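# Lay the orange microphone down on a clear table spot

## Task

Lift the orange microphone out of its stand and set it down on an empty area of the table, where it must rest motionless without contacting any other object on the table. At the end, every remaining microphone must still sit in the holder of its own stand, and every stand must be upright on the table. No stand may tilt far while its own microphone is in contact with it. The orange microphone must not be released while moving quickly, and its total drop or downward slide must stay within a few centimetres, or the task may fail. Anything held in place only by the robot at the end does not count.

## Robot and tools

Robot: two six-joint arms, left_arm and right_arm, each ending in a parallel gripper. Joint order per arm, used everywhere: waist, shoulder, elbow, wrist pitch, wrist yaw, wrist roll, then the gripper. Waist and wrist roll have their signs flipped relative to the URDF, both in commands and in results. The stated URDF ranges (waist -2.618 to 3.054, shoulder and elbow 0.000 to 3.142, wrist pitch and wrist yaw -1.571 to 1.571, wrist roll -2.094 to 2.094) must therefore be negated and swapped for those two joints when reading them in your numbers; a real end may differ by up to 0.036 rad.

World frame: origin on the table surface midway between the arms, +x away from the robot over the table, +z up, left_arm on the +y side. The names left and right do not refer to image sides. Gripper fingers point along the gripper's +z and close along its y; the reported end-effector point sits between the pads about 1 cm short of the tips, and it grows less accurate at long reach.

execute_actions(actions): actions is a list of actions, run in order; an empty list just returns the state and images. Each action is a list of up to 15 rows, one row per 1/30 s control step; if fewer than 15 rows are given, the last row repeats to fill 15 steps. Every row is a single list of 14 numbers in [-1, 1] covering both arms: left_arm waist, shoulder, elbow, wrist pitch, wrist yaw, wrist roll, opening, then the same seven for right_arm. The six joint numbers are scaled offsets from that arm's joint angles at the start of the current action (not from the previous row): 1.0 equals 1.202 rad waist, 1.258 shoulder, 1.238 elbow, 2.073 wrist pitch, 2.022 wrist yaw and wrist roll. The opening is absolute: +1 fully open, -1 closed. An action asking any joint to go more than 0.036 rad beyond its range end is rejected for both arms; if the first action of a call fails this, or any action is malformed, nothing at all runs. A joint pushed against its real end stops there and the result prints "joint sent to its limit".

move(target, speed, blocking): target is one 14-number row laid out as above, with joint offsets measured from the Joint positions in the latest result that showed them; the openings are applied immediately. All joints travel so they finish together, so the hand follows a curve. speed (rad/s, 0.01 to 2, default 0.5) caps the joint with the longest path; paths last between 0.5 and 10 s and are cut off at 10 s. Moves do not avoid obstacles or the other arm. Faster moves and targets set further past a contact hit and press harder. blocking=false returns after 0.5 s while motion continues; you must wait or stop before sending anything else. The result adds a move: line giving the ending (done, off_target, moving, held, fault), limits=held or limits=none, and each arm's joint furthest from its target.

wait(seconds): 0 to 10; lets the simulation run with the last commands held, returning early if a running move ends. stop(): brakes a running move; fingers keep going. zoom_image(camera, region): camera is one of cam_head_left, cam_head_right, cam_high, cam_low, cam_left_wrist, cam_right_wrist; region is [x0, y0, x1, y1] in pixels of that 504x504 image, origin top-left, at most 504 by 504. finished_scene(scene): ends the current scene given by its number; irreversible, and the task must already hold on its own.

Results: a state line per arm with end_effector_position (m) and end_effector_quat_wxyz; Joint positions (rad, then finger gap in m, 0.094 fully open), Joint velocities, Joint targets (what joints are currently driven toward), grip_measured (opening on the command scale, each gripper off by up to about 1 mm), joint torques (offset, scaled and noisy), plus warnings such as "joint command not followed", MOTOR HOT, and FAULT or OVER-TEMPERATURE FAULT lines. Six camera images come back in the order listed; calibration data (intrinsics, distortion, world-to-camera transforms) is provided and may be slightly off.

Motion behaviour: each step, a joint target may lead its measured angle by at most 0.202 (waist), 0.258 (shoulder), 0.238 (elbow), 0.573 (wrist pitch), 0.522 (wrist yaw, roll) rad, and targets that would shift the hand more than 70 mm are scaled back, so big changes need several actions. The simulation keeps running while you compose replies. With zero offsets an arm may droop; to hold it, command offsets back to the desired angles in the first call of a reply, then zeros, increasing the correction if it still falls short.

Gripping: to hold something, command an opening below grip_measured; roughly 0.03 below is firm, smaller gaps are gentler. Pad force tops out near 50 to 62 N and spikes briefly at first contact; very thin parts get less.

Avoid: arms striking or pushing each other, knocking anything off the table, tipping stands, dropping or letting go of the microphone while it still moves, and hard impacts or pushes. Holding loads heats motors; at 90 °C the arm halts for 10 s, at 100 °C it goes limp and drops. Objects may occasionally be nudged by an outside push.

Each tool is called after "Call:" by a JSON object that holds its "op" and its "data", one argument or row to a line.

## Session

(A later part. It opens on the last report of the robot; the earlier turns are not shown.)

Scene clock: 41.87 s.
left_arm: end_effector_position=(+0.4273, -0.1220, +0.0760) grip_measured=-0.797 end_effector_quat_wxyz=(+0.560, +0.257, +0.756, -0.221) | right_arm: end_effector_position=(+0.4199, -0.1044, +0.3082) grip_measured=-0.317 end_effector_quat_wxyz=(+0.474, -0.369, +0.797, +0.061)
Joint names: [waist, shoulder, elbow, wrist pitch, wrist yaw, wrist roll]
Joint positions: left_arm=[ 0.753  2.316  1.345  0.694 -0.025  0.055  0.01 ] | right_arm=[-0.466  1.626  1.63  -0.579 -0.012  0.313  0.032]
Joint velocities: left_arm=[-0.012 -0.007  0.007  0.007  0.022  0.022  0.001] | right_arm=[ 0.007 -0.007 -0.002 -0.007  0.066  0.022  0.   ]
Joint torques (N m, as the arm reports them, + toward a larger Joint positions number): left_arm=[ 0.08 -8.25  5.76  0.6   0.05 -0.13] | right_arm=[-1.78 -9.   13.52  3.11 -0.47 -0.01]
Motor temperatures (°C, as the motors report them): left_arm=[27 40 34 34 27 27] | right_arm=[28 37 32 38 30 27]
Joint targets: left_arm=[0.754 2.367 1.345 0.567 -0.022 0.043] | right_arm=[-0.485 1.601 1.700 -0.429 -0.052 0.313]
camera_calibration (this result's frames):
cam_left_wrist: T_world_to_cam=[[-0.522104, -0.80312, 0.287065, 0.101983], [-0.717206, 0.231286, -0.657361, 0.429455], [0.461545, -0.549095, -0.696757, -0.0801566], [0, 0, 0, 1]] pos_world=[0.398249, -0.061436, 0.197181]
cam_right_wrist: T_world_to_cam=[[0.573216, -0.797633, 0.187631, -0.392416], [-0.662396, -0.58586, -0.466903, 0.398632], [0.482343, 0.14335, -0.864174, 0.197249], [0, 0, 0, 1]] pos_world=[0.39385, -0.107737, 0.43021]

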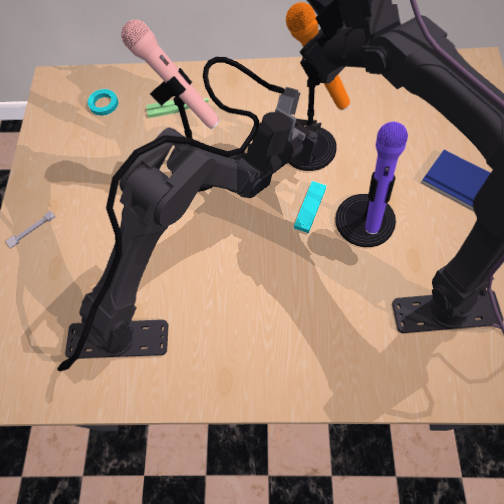

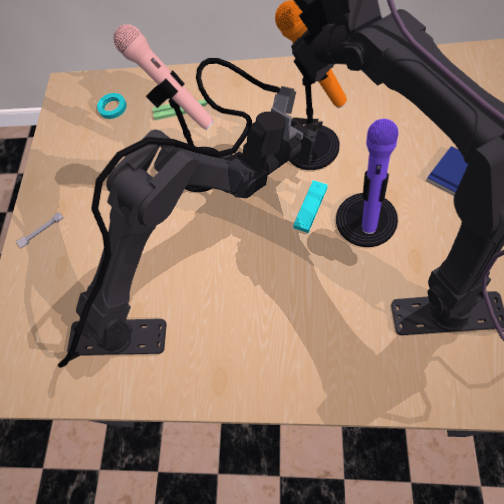

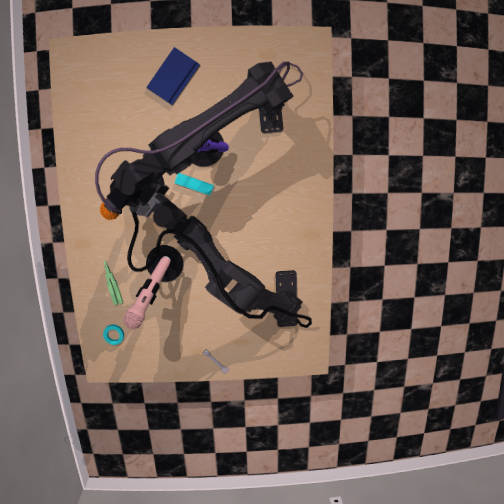

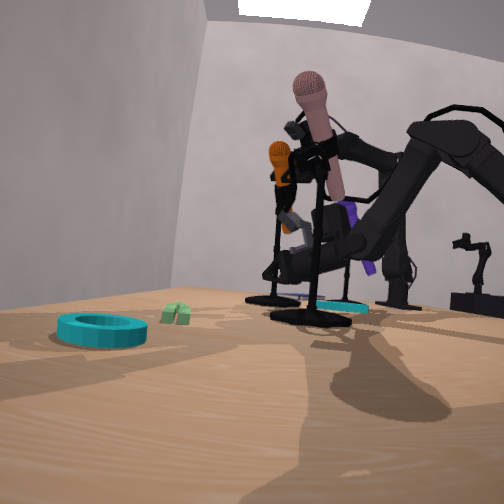

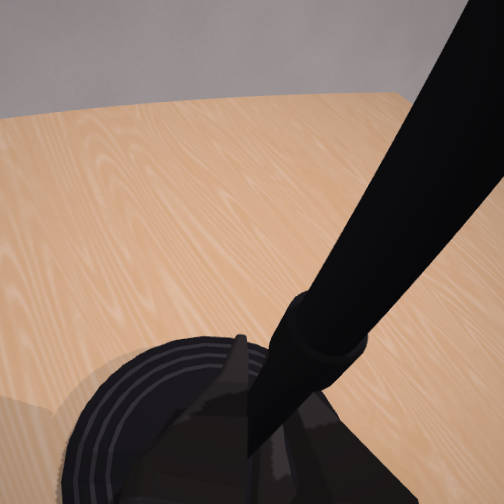

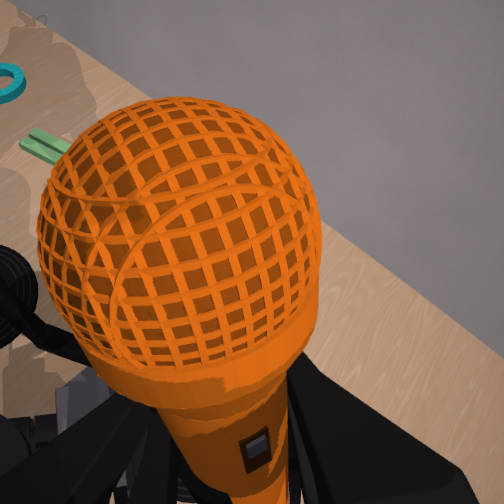

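Call:
{"op": "execute_actions", "data": {
  "actions": [
    [[0.01,0.07,-0.02,-0.08,0,-0.08,-0.95,-0.01,-0.035,0.08,0.04,-0.01,0,-0.38]],
    [[0.01,0.07,-0.02,-0.08,0,-0.07,-0.95,-0.01,-0.03,0.08,0.04,-0.01,0,-0.38]],
    [[0.01,0.07,-0.02,-0.08,0,-0.06,-0.95,-0.01,-0.03,0.08,0.04,-0.01,0,-0.38]]
  ]
}}

Scene clock: 46.60 s.
left_arm: end_effector_position=(+0.4249, -0.1276, +0.0755) grip_measured=-0.797 end_effector_quat_wxyz=(+0.574, +0.291, +0.736, -0.211) | right_arm: end_effector_position=(+0.4086, -0.1158, +0.3077) grip_measured=-0.317 end_effector_quat_wxyz=(+0.439, -0.371, +0.817, +0.048)
Joint names: [waist, shoulder, elbow, wrist pitch, wrist yaw, wrist roll]
Joint positions: left_arm=[ 0.756  2.333  1.345  0.733 -0.004 -0.024  0.01 ] | right_arm=[-0.466  1.63   1.701 -0.729  0.01   0.311  0.032]
Joint velocities: left_arm=[ 0.002  0.007  0.012 -0.007  0.037 -0.051 -0.001] | right_arm=[-0.017 -0.002 -0.002 -0.066 -0.037  0.081  0.   ]
Joint torques (N m, as the arm reports them, + toward a larger Joint positions number): left_arm=[ 0.85 -6.52  3.98  0.36 -0.05 -1.  ] | right_arm=[ -1.15 -10.09  13.88   2.79  -0.24   0.02]
Motor temperatures (°C, as the motors report them): left_arm=[27 40 34 33 27 27] | right_arm=[28 39 34 42 30 27]
Joint targets: left_arm=[0.767 2.404 1.324 0.583 -0.012 -0.117] | right_arm=[-0.478 1.589 1.778 -0.605 -0.011 0.314]
camera_calibration (this result's frames):
cam_left_wrist: T_world_to_cam=[[-0.573729, -0.788459, 0.221737, 0.125178], [-0.662768, 0.287859, -0.691286, 0.415318], [0.481221, -0.543571, -0.687718, -0.0908248], [0, 0, 0, 1]] pos_world=[0.390785, -0.0702248, 0.196885]
cam_right_wrist: T_world_to_cam=[[0.570463, -0.798686, 0.191503, -0.395064], [-0.701718, -0.595121, -0.391692, 0.376103], [0.426806, 0.0890643, -0.899947, 0.231245], [0, 0, 0, 1]] pos_world=[0.390591, -0.112301, 0.431081]

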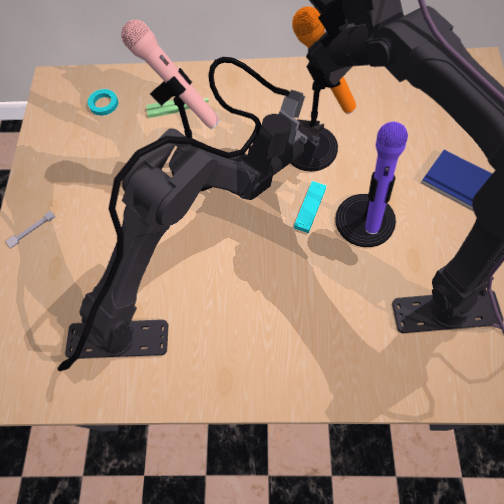

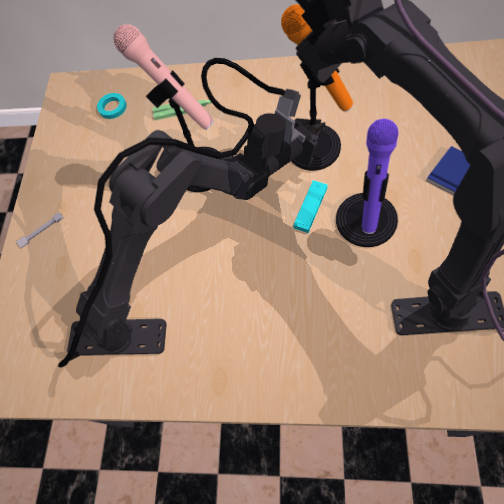

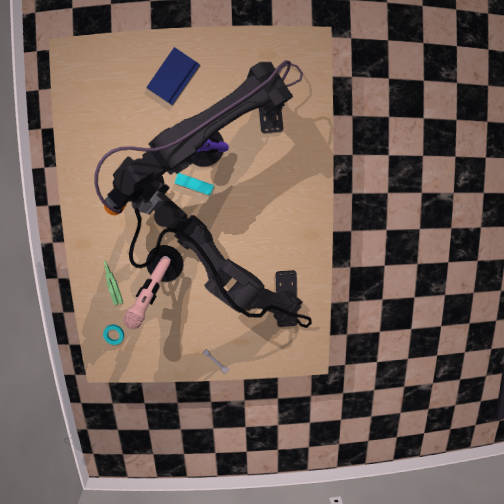

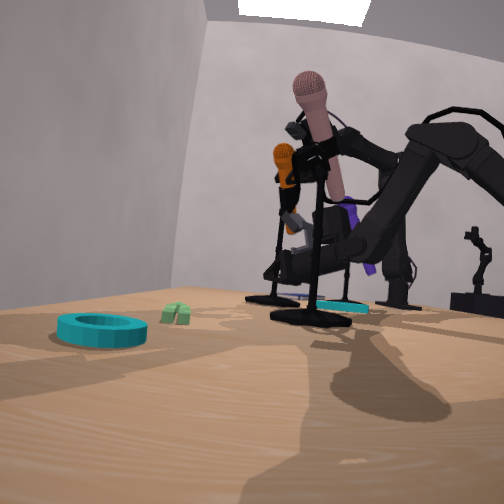

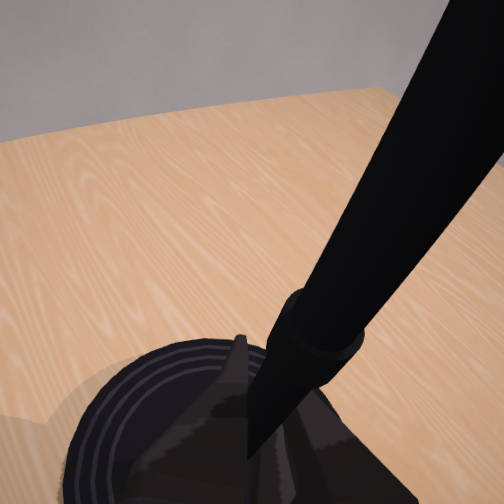

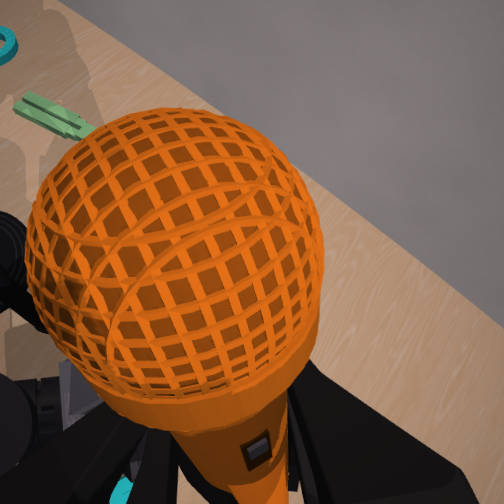

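Call:
{"op": "execute_actions", "data": {
  "actions": [
    [[0,0.06,-0.02,-0.08,0,-0.01,-0.95,-0.015,-0.01,0.055,0.1,-0.02,0,-0.38]],
    [[0,0.06,-0.02,-0.08,0,-0.03,-0.95,-0.015,-0.015,0.06,0.1,-0.02,0,-0.38]],
    [[0,0.06,-0.02,-0.08,0,-0.03,-0.95,-0.015,-0.015,0.06,0.1,-0.02,0,-0.38]],
    [[0,0.06,-0.02,-0.08,0,-0.03,-0.95,-0.015,-0.015,0.06,0.1,-0.02,0,-0.38]]
  ]
}}

Scene clock: 54.70 s.
left_arm: end_effector_position=(+0.4279, -0.1245, +0.0753) grip_measured=-0.797 end_effector_quat_wxyz=(+0.571, +0.272, +0.742, -0.222) | right_arm: end_effector_position=(+0.4167, -0.1076, +0.3102) grip_measured=-0.317 end_effector_quat_wxyz=(+0.454, -0.369, +0.809, +0.055)
Joint names: [waist, shoulder, elbow, wrist pitch, wrist yaw, wrist roll]
Joint positions: left_arm=[ 0.75   2.335  1.345  0.737 -0.004  0.021  0.01 ] | right_arm=[-0.468  1.647  1.701 -0.676 -0.     0.307  0.032]
Joint velocities: left_arm=[-0.012 -0.007 -0.002 -0.051  0.051 -0.022  0.   ] | right_arm=[-0.002 -0.017  0.002 -0.11  -0.022 -0.022 -0.001]
Joint torques (N m, as the arm reports them, + toward a larger Joint positions number): left_arm=[ 0.02 -6.69  3.81  0.35  0.03 -0.6 ] | right_arm=[-1.69 -8.66 13.74  3.61 -0.46 -0.01]
Motor temperatures (°C, as the motors report them): left_arm=[27 39 33 33 27 27] | right_arm=[28 41 37 46 30 27]
Joint targets: left_arm=[0.750 2.404 1.322 0.585 -0.004 -0.036] | right_arm=[-0.486 1.628 1.776 -0.469 -0.040 0.307]
camera_calibration (this result's frames):
cam_left_wrist: T_world_to_cam=[[-0.552535, -0.790633, 0.263827, 0.116768], [-0.686359, 0.252019, -0.6822, 0.421231], [0.472881, -0.55802, -0.681907, -0.0893616], [0, 0, 0, 1]] pos_world=[0.395892, -0.0637032, 0.195621]
cam_right_wrist: T_world_to_cam=[[0.571847, -0.799102, 0.185546, -0.392497], [-0.686557, -0.589975, -0.424934, 0.39222], [0.449033, 0.115609, -0.886005, 0.218576], [0, 0, 0, 1]] pos_world=[0.395582, -0.107514, 0.433153]

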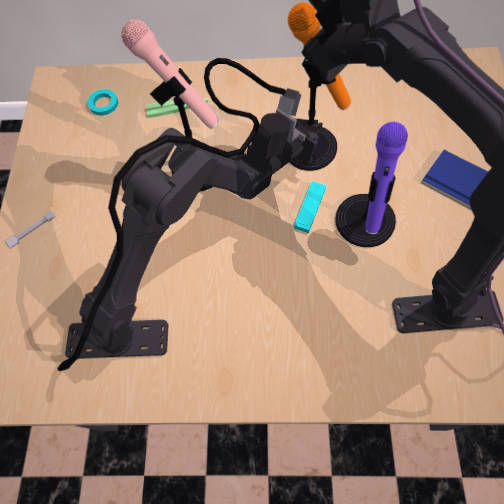

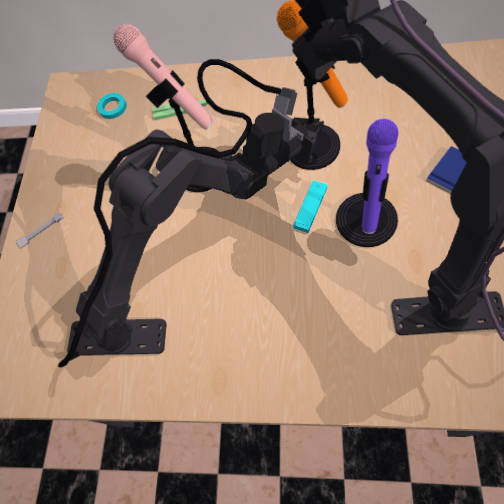

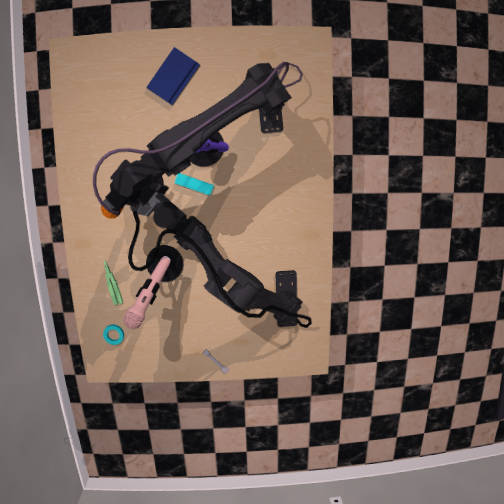

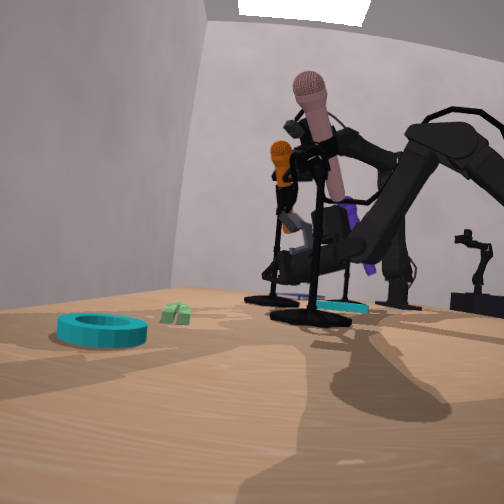

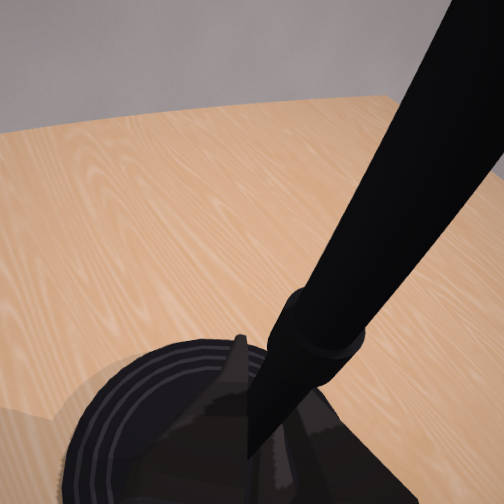

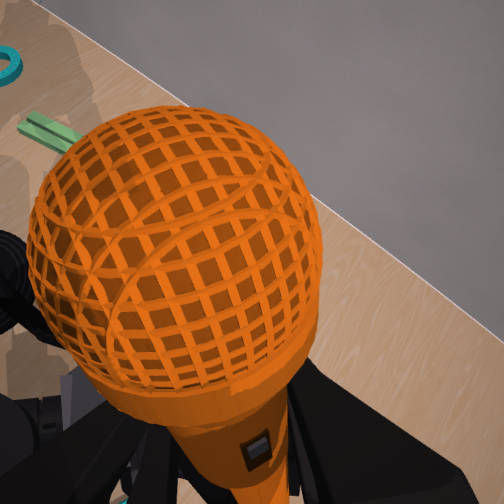

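Not scaled on the right arm; push harder.

Call:
{"op": "execute_actions", "data": {
  "actions": [
    [[0,0.06,-0.02,-0.08,0,-0.04,-0.95,-0.018,-0.02,0.09,0.14,-0.025,0,-0.38]],
    [[0,0.06,-0.02,-0.08,0,-0.04,-0.95,-0.018,-0.02,0.09,0.14,-0.025,0,-0.38]],
    [[0,0.06,-0.02,-0.08,0,-0.04,-0.95,-0.018,-0.02,0.09,0.14,-0.025,0,-0.38]]
  ]
}}

Scene clock: 58.60 s.
left_arm: end_effector_position=(+0.4279, -0.1245, +0.0753) grip_measured=-0.797 end_effector_quat_wxyz=(+0.571, +0.272, +0.742, -0.222) | right_arm: end_effector_position=(+0.4167, -0.1076, +0.3102) grip_measured=-0.317 end_effector_quat_wxyz=(+0.454, -0.369, +0.809, +0.055)
Joint names: [waist, shoulder, elbow, wrist pitch, wrist yaw, wrist roll]
Joint positions: left_arm=[ 0.75   2.335  1.345  0.737 -0.004  0.021  0.01 ] | right_arm=[-0.468  1.647  1.701 -0.676 -0.     0.307  0.032]
Joint velocities: left_arm=[ 0.032 -0.022 -0.022  0.007 -0.066  0.007 -0.   ] | right_arm=[ 0.007 -0.022 -0.002  0.051 -0.066 -0.007  0.001]
Joint torques (N m, as the arm reports them, + toward a larger Joint positions number): left_arm=[ 0.02 -6.7   3.81  0.34  0.03 -0.79] | right_arm=[-1.47 -8.59 14.18  3.62 -0.42 -0.01]
Motor temperatures (°C, as the motors report them): left_arm=[27 39 33 32 27 27] | right_arm=[28 41 38 50 30 27]
Joint targets: left_arm=[0.750 2.404 1.322 0.585 -0.004 -0.053] | right_arm=[-0.484 1.629 1.781 -0.468 -0.036 0.307]
camera_calibration (this result's frames):
cam_left_wrist: T_world_to_cam=[[-0.552535, -0.790633, 0.263827, 0.116768], [-0.686359, 0.252019, -0.6822, 0.421231], [0.472881, -0.55802, -0.681907, -0.0893616], [0, 0, 0, 1]] pos_world=[0.395892, -0.0637032, 0.195621]
cam_right_wrist: T_world_to_cam=[[0.571847, -0.799102, 0.185546, -0.392497], [-0.686557, -0.589975, -0.424934, 0.39222], [0.449033, 0.115609, -0.886005, 0.218576], [0, 0, 0, 1]] pos_world=[0.395582, -0.107514, 0.433153]

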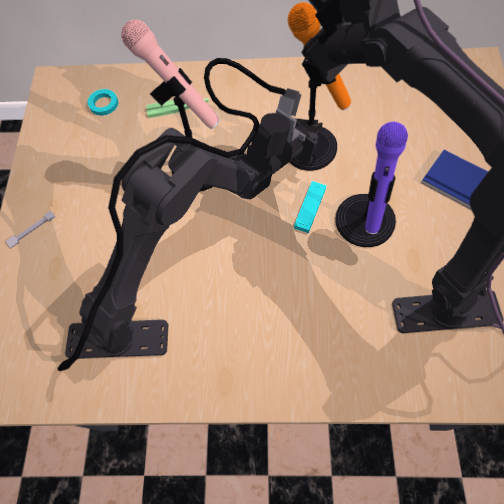

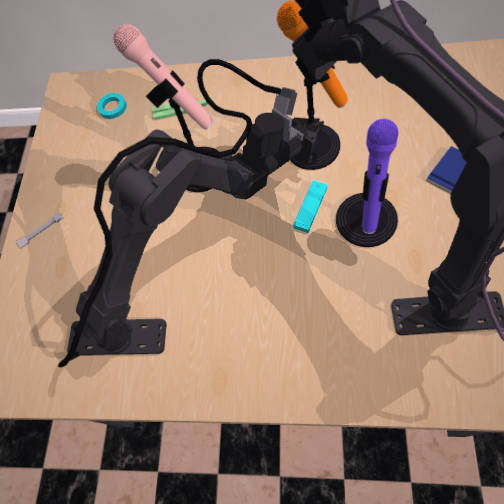

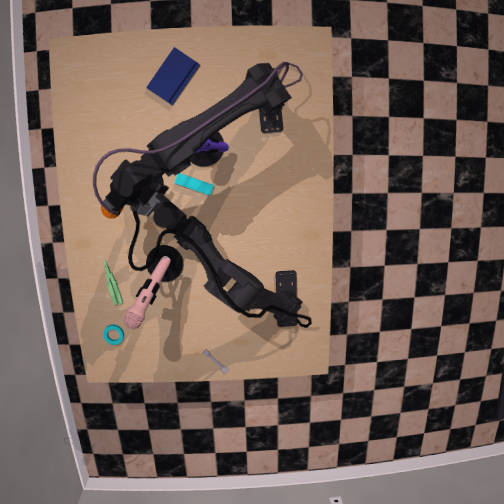

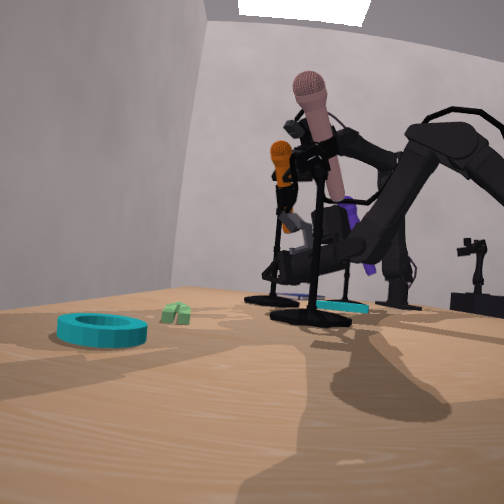

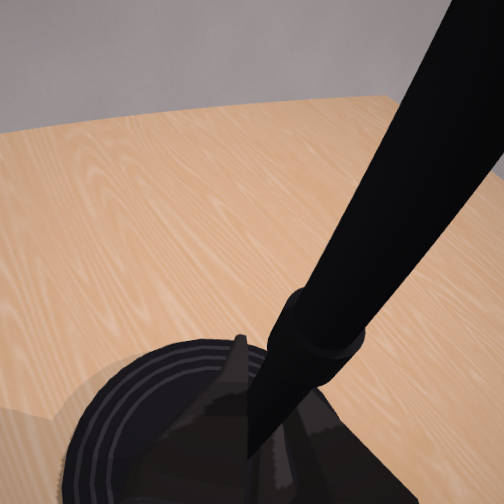

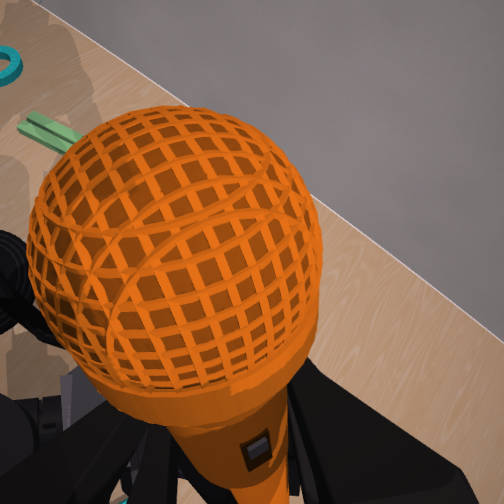

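Call:
{"op": "move", "data": {
  "target": [0,0.01,0,-0.02,0,0,-0.95,0,0,0,0,0,0,1]
}}

Call:
{"op": "move", "data": {
  "target": [0,0,0,0,0,0,-0.95,0,-0.22,0,-0.1,0,0,1]
}}

Call:
{"op": "move", "data": {
  "target": [0,0,0,0,0,0,-0.95,-0.5,0,0,0.1,0.765,-0.152,1],
  "speed": 1
}}

Scene clock: 67.27 s.
left_arm: end_effector_position=(+0.4274, -0.1258, +0.0780) grip_measured=-0.797 end_effector_quat_wxyz=(+0.574, +0.272, +0.740, -0.224) | right_arm: end_effector_position=(+0.4171, -0.1077, +0.3092) grip_measured=+0.999 end_effector_quat_wxyz=(+0.453, -0.369, +0.810, +0.054)
Joint names: [waist, shoulder, elbow, wrist pitch, wrist yaw, wrist roll]
Joint positions: left_arm=[ 0.752  2.333  1.345  0.743 -0.003  0.02   0.01 ] | right_arm=[-0.468  1.648  1.7   -0.675  0.001  0.307  0.094]
Joint velocities: left_arm=[ 0.012 -0.012 -0.002  0.037 -0.051 -0.051  0.   ] | right_arm=[ 0.012  0.017 -0.012  0.007  0.037 -0.007 -0.   ]
Joint torques (N m, as the arm reports them, + toward a larger Joint positions number): left_arm=[ -0.13 -11.34   5.65   1.39   0.01   0.01] | right_arm=[-0.04 -7.37  7.75  1.62  0.   -0.01]
Motor temperatures (°C, as the motors report them): left_arm=[27 39 33 32 27 27] | right_arm=[28 41 39 56 30 27]
Joint targets: left_arm=[0.750 2.347 1.345 0.696 -0.004 0.021] | right_arm=[-0.468 1.647 1.701 -0.676 0.000 0.307]
move: off_target (left_arm); limits=none; left_arm: farthest joint: the wrist pitch, 0.047 radians from its target (0.042 radians at the start); right_arm: farthest joint: the shoulder, 0.001 radians from its target (0.000 radians at the start)
camera_calibration (this result's frames):
cam_left_wrist: T_world_to_cam=[[-0.556836, -0.78755, 0.264004, 0.11703], [-0.6811, 0.250997, -0.687825, 0.421163], [0.475433, -0.562819, -0.676165, -0.0901681], [0, 0, 0, 1]] pos_world=[0.39489, -0.0642918, 0.197822]
cam_right_wrist: T_world_to_cam=[[0.571281, -0.799379, 0.186092, -0.392498], [-0.68751, -0.589916, -0.423473, 0.391973], [0.448294, 0.113982, -0.886589, 0.217876], [0, 0, 0, 1]] pos_world=[0.39604, -0.107358, 0.432197]

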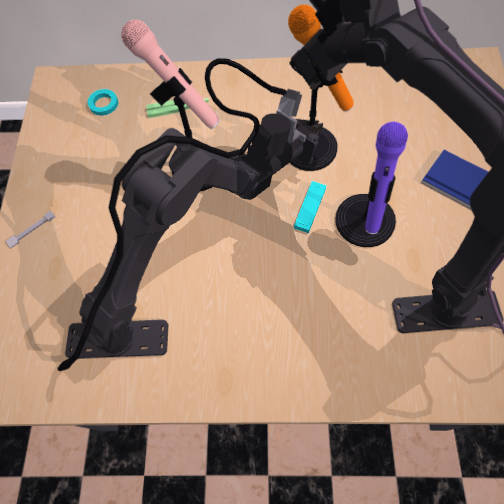

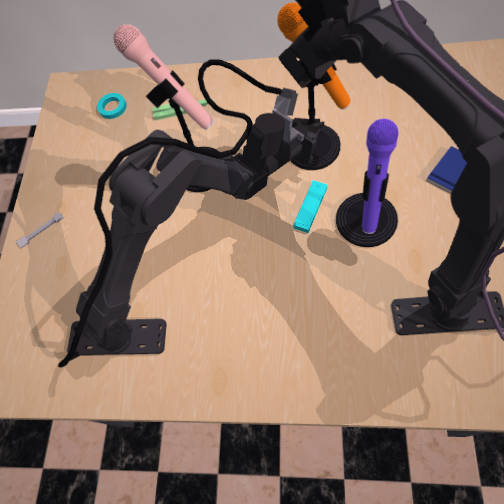

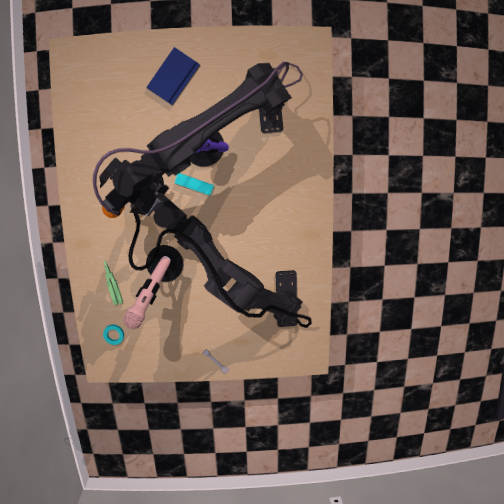

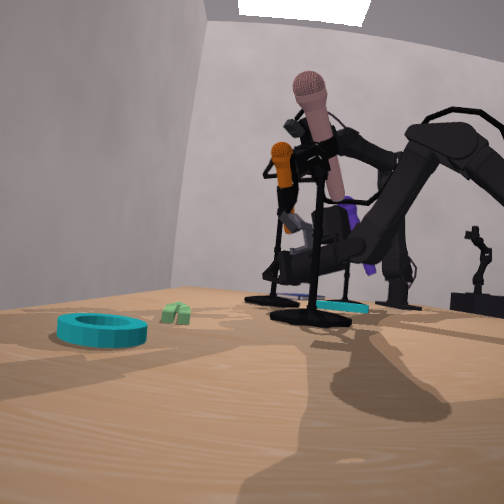

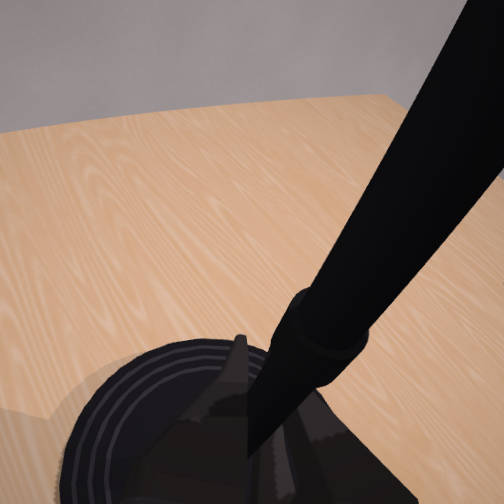

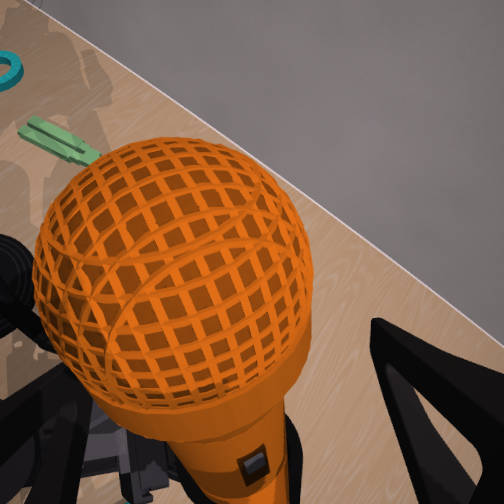

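Scene clock: 68.53 s.
left_arm: end_effector_position=(+0.4275, -0.1259, +0.0786) grip_measured=-0.797 end_effector_quat_wxyz=(+0.574, +0.272, +0.739, -0.224) | right_arm: end_effector_position=(+0.3422, -0.1535, +0.3857) grip_measured=+0.999 end_effector_quat_wxyz=(+0.492, -0.360, +0.791, +0.059)
Joint names: [waist, shoulder, elbow, wrist pitch, wrist yaw, wrist roll]
Joint positions: left_arm=[ 0.752  2.333  1.345  0.745 -0.003  0.02   0.01 ] | right_arm=[-0.468  1.376  1.7   -0.858  0.001  0.307  0.094]
Joint velocities: left_arm=[ 0.012  0.007 -0.007  0.007 -0.037  0.037 -0.   ] | right_arm=[ 0.017 -0.002 -0.007 -0.022  0.051  0.037  0.001]
Joint torques (N m, as the arm reports them, + toward a larger Joint positions number): left_arm=[  0.01 -12.56   5.7    1.83   0.02   0.  ] | right_arm=[-0.06 -4.8   7.04  1.48  0.   -0.01]
Motor temperatures (°C, as the motors report them): left_arm=[27 39 33 32 27 27] | right_arm=[28 41 39 55 30 27]
Joint targets: left_arm=[0.752 2.333 1.345 0.743 -0.003 0.020] | right_arm=[-0.468 1.372 1.700 -0.882 0.001 0.307]
move: off_target (right_arm); limits=none; left_arm: farthest joint: the wrist pitch, 0.002 radians from its target (0.000 radians at the start); right_arm: farthest joint: the wrist pitch, 0.024 radians from its target (0.208 radians at the start)
camera_calibration (this result's frames):
cam_left_wrist: T_world_to_cam=[[-0.557287, -0.787148, 0.264251, 0.117094], [-0.679923, 0.249948, -0.689369, 0.421122], [0.476587, -0.563847, -0.674493, -0.0906493], [0, 0, 0, 1]] pos_world=[0.394788, -0.064201, 0.198224]
cam_right_wrist: T_world_to_cam=[[0.557012, -0.808102, 0.191593, -0.399119], [-0.652589, -0.568568, -0.500857, 0.367037], [0.513678, 0.153952, -0.844058, 0.291811], [0, 0, 0, 1]] pos_world=[0.311941, -0.158768, 0.506607]

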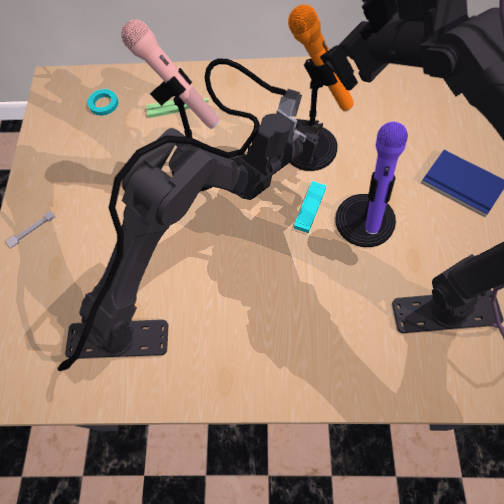

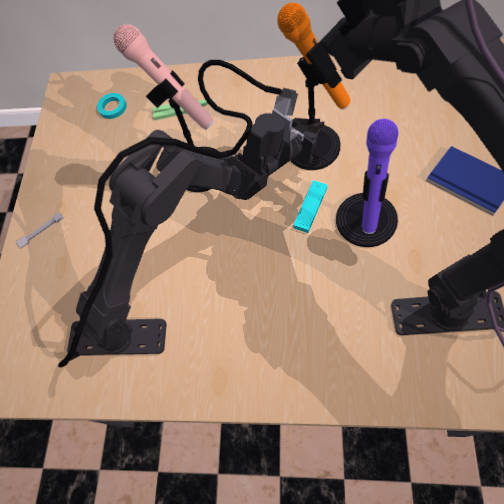

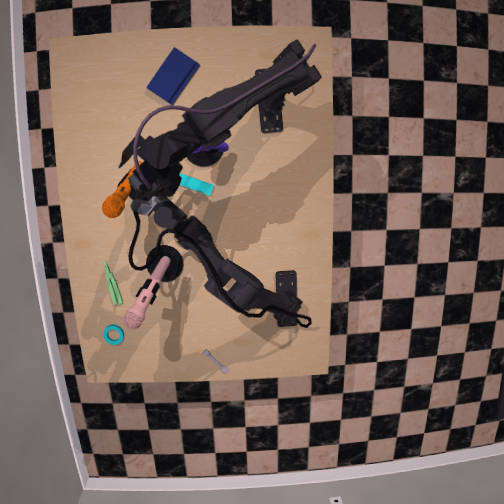

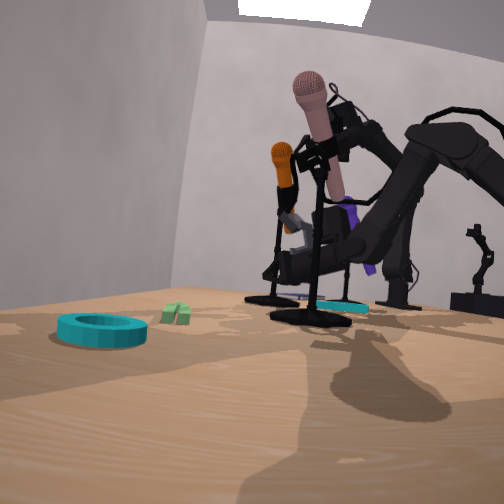

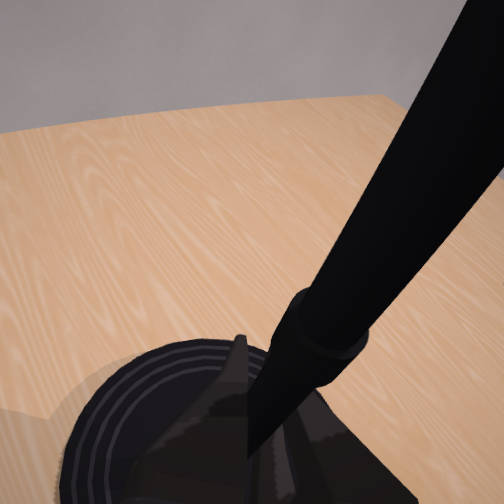

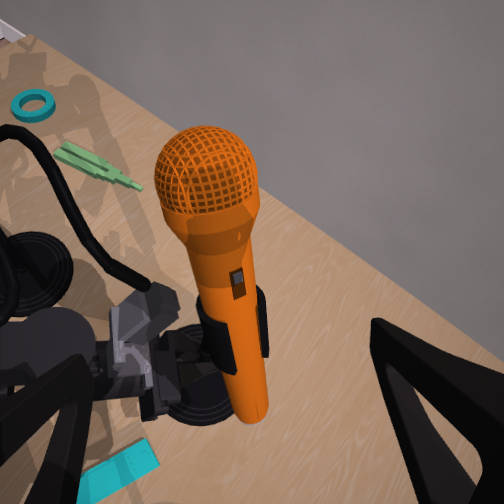

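Scene clock: 71.03 s.
left_arm: end_effector_position=(+0.4275, -0.1259, +0.0786) grip_measured=-0.797 end_effector_quat_wxyz=(+0.574, +0.272, +0.739, -0.224) | right_arm: end_effector_position=(+0.2716, -0.2021, +0.4876) grip_measured=+0.999 end_effector_quat_wxyz=(+0.657, +0.021, +0.711, -0.250)
Joint names: [waist, shoulder, elbow, wrist pitch, wrist yaw, wrist roll]
Joint positions: left_arm=[ 0.752  2.333  1.345  0.745 -0.003  0.02   0.01 ] | right_arm=[-1.063  1.376  1.7   -0.651  1.535  0.007  0.094]
Joint velocities: left_arm=[-0.007 -0.012  0.007 -0.007  0.051  0.007  0.   ] | right_arm=[ 0.007 -0.002  0.017  0.022 -0.022  0.051 -0.   ]
Joint torques (N m, as the arm reports them, + toward a larger Joint positions number): left_arm=[  0.02 -12.58   5.69   1.84   0.03   0.  ] | right_arm=[-0.64 -3.96  6.55  1.24  0.41 -0.07]
Motor temperatures (°C, as the motors report them): left_arm=[27 41 33 33 27 27] | right_arm=[28 40 37 52 30 27]
Joint targets: left_arm=[0.752 2.333 1.345 0.745 -0.003 0.020] | right_arm=[-1.069 1.376 1.700 -0.651 1.548 0.000]
move: done; limits=none; left_arm: farthest joint: the waist, 0.000 radians from its target (0.000 radians at the start); right_arm: farthest joint: the wrist yaw, 0.013 radians from its target (1.547 radians at the start)
camera_calibration (this result's frames):
cam_left_wrist: T_world_to_cam=[[-0.557287, -0.787148, 0.264251, 0.117094], [-0.679923, 0.249948, -0.689369, 0.421122], [0.476587, -0.563847, -0.674493, -0.0906493], [0, 0, 0, 1]] pos_world=[0.394788, -0.064201, 0.198224]
cam_right_wrist: T_world_to_cam=[[-0.417425, -0.881823, 0.21942, -0.182496], [-0.516151, 0.031353, -0.855924, 0.601695], [0.747894, -0.470537, -0.468241, 0.0485513], [0, 0, 0, 1]] pos_world=[0.198076, -0.156949, 0.577782]

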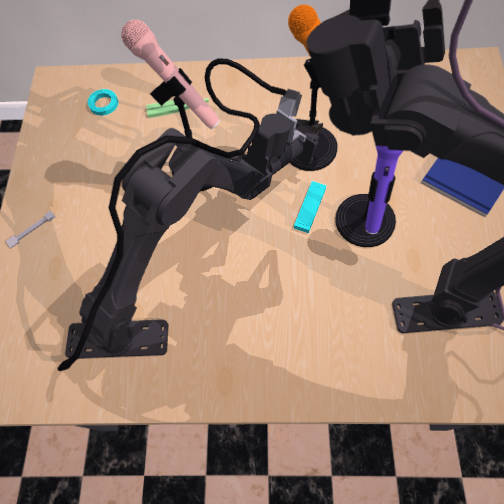

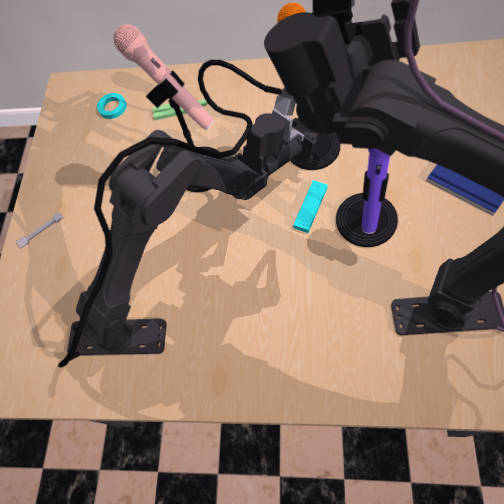

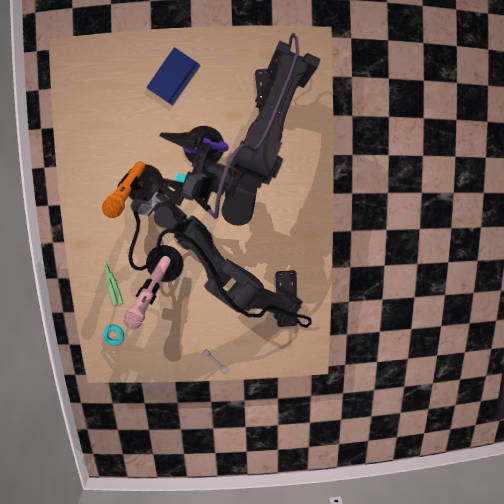

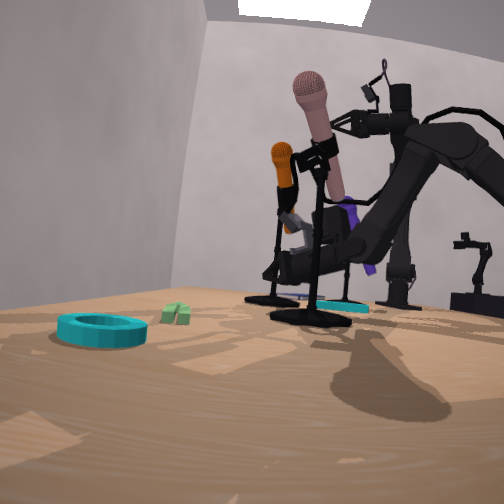

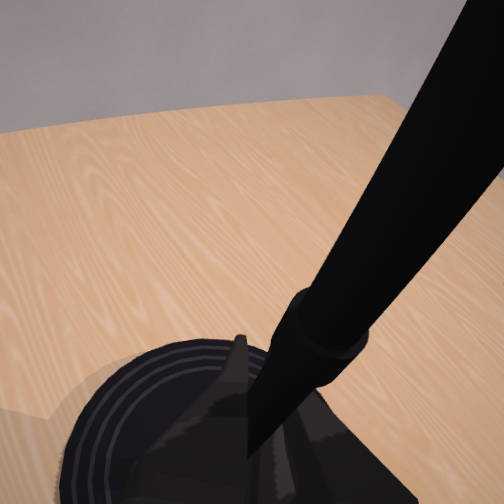

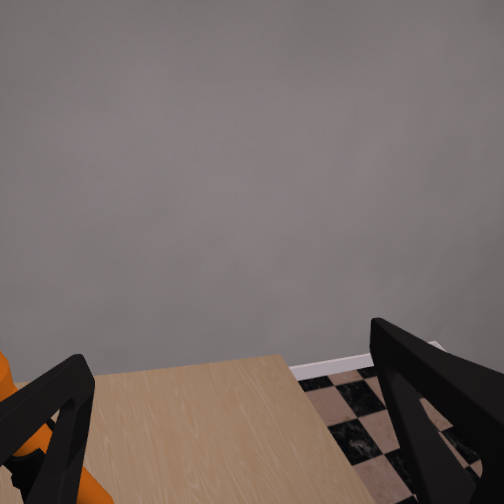

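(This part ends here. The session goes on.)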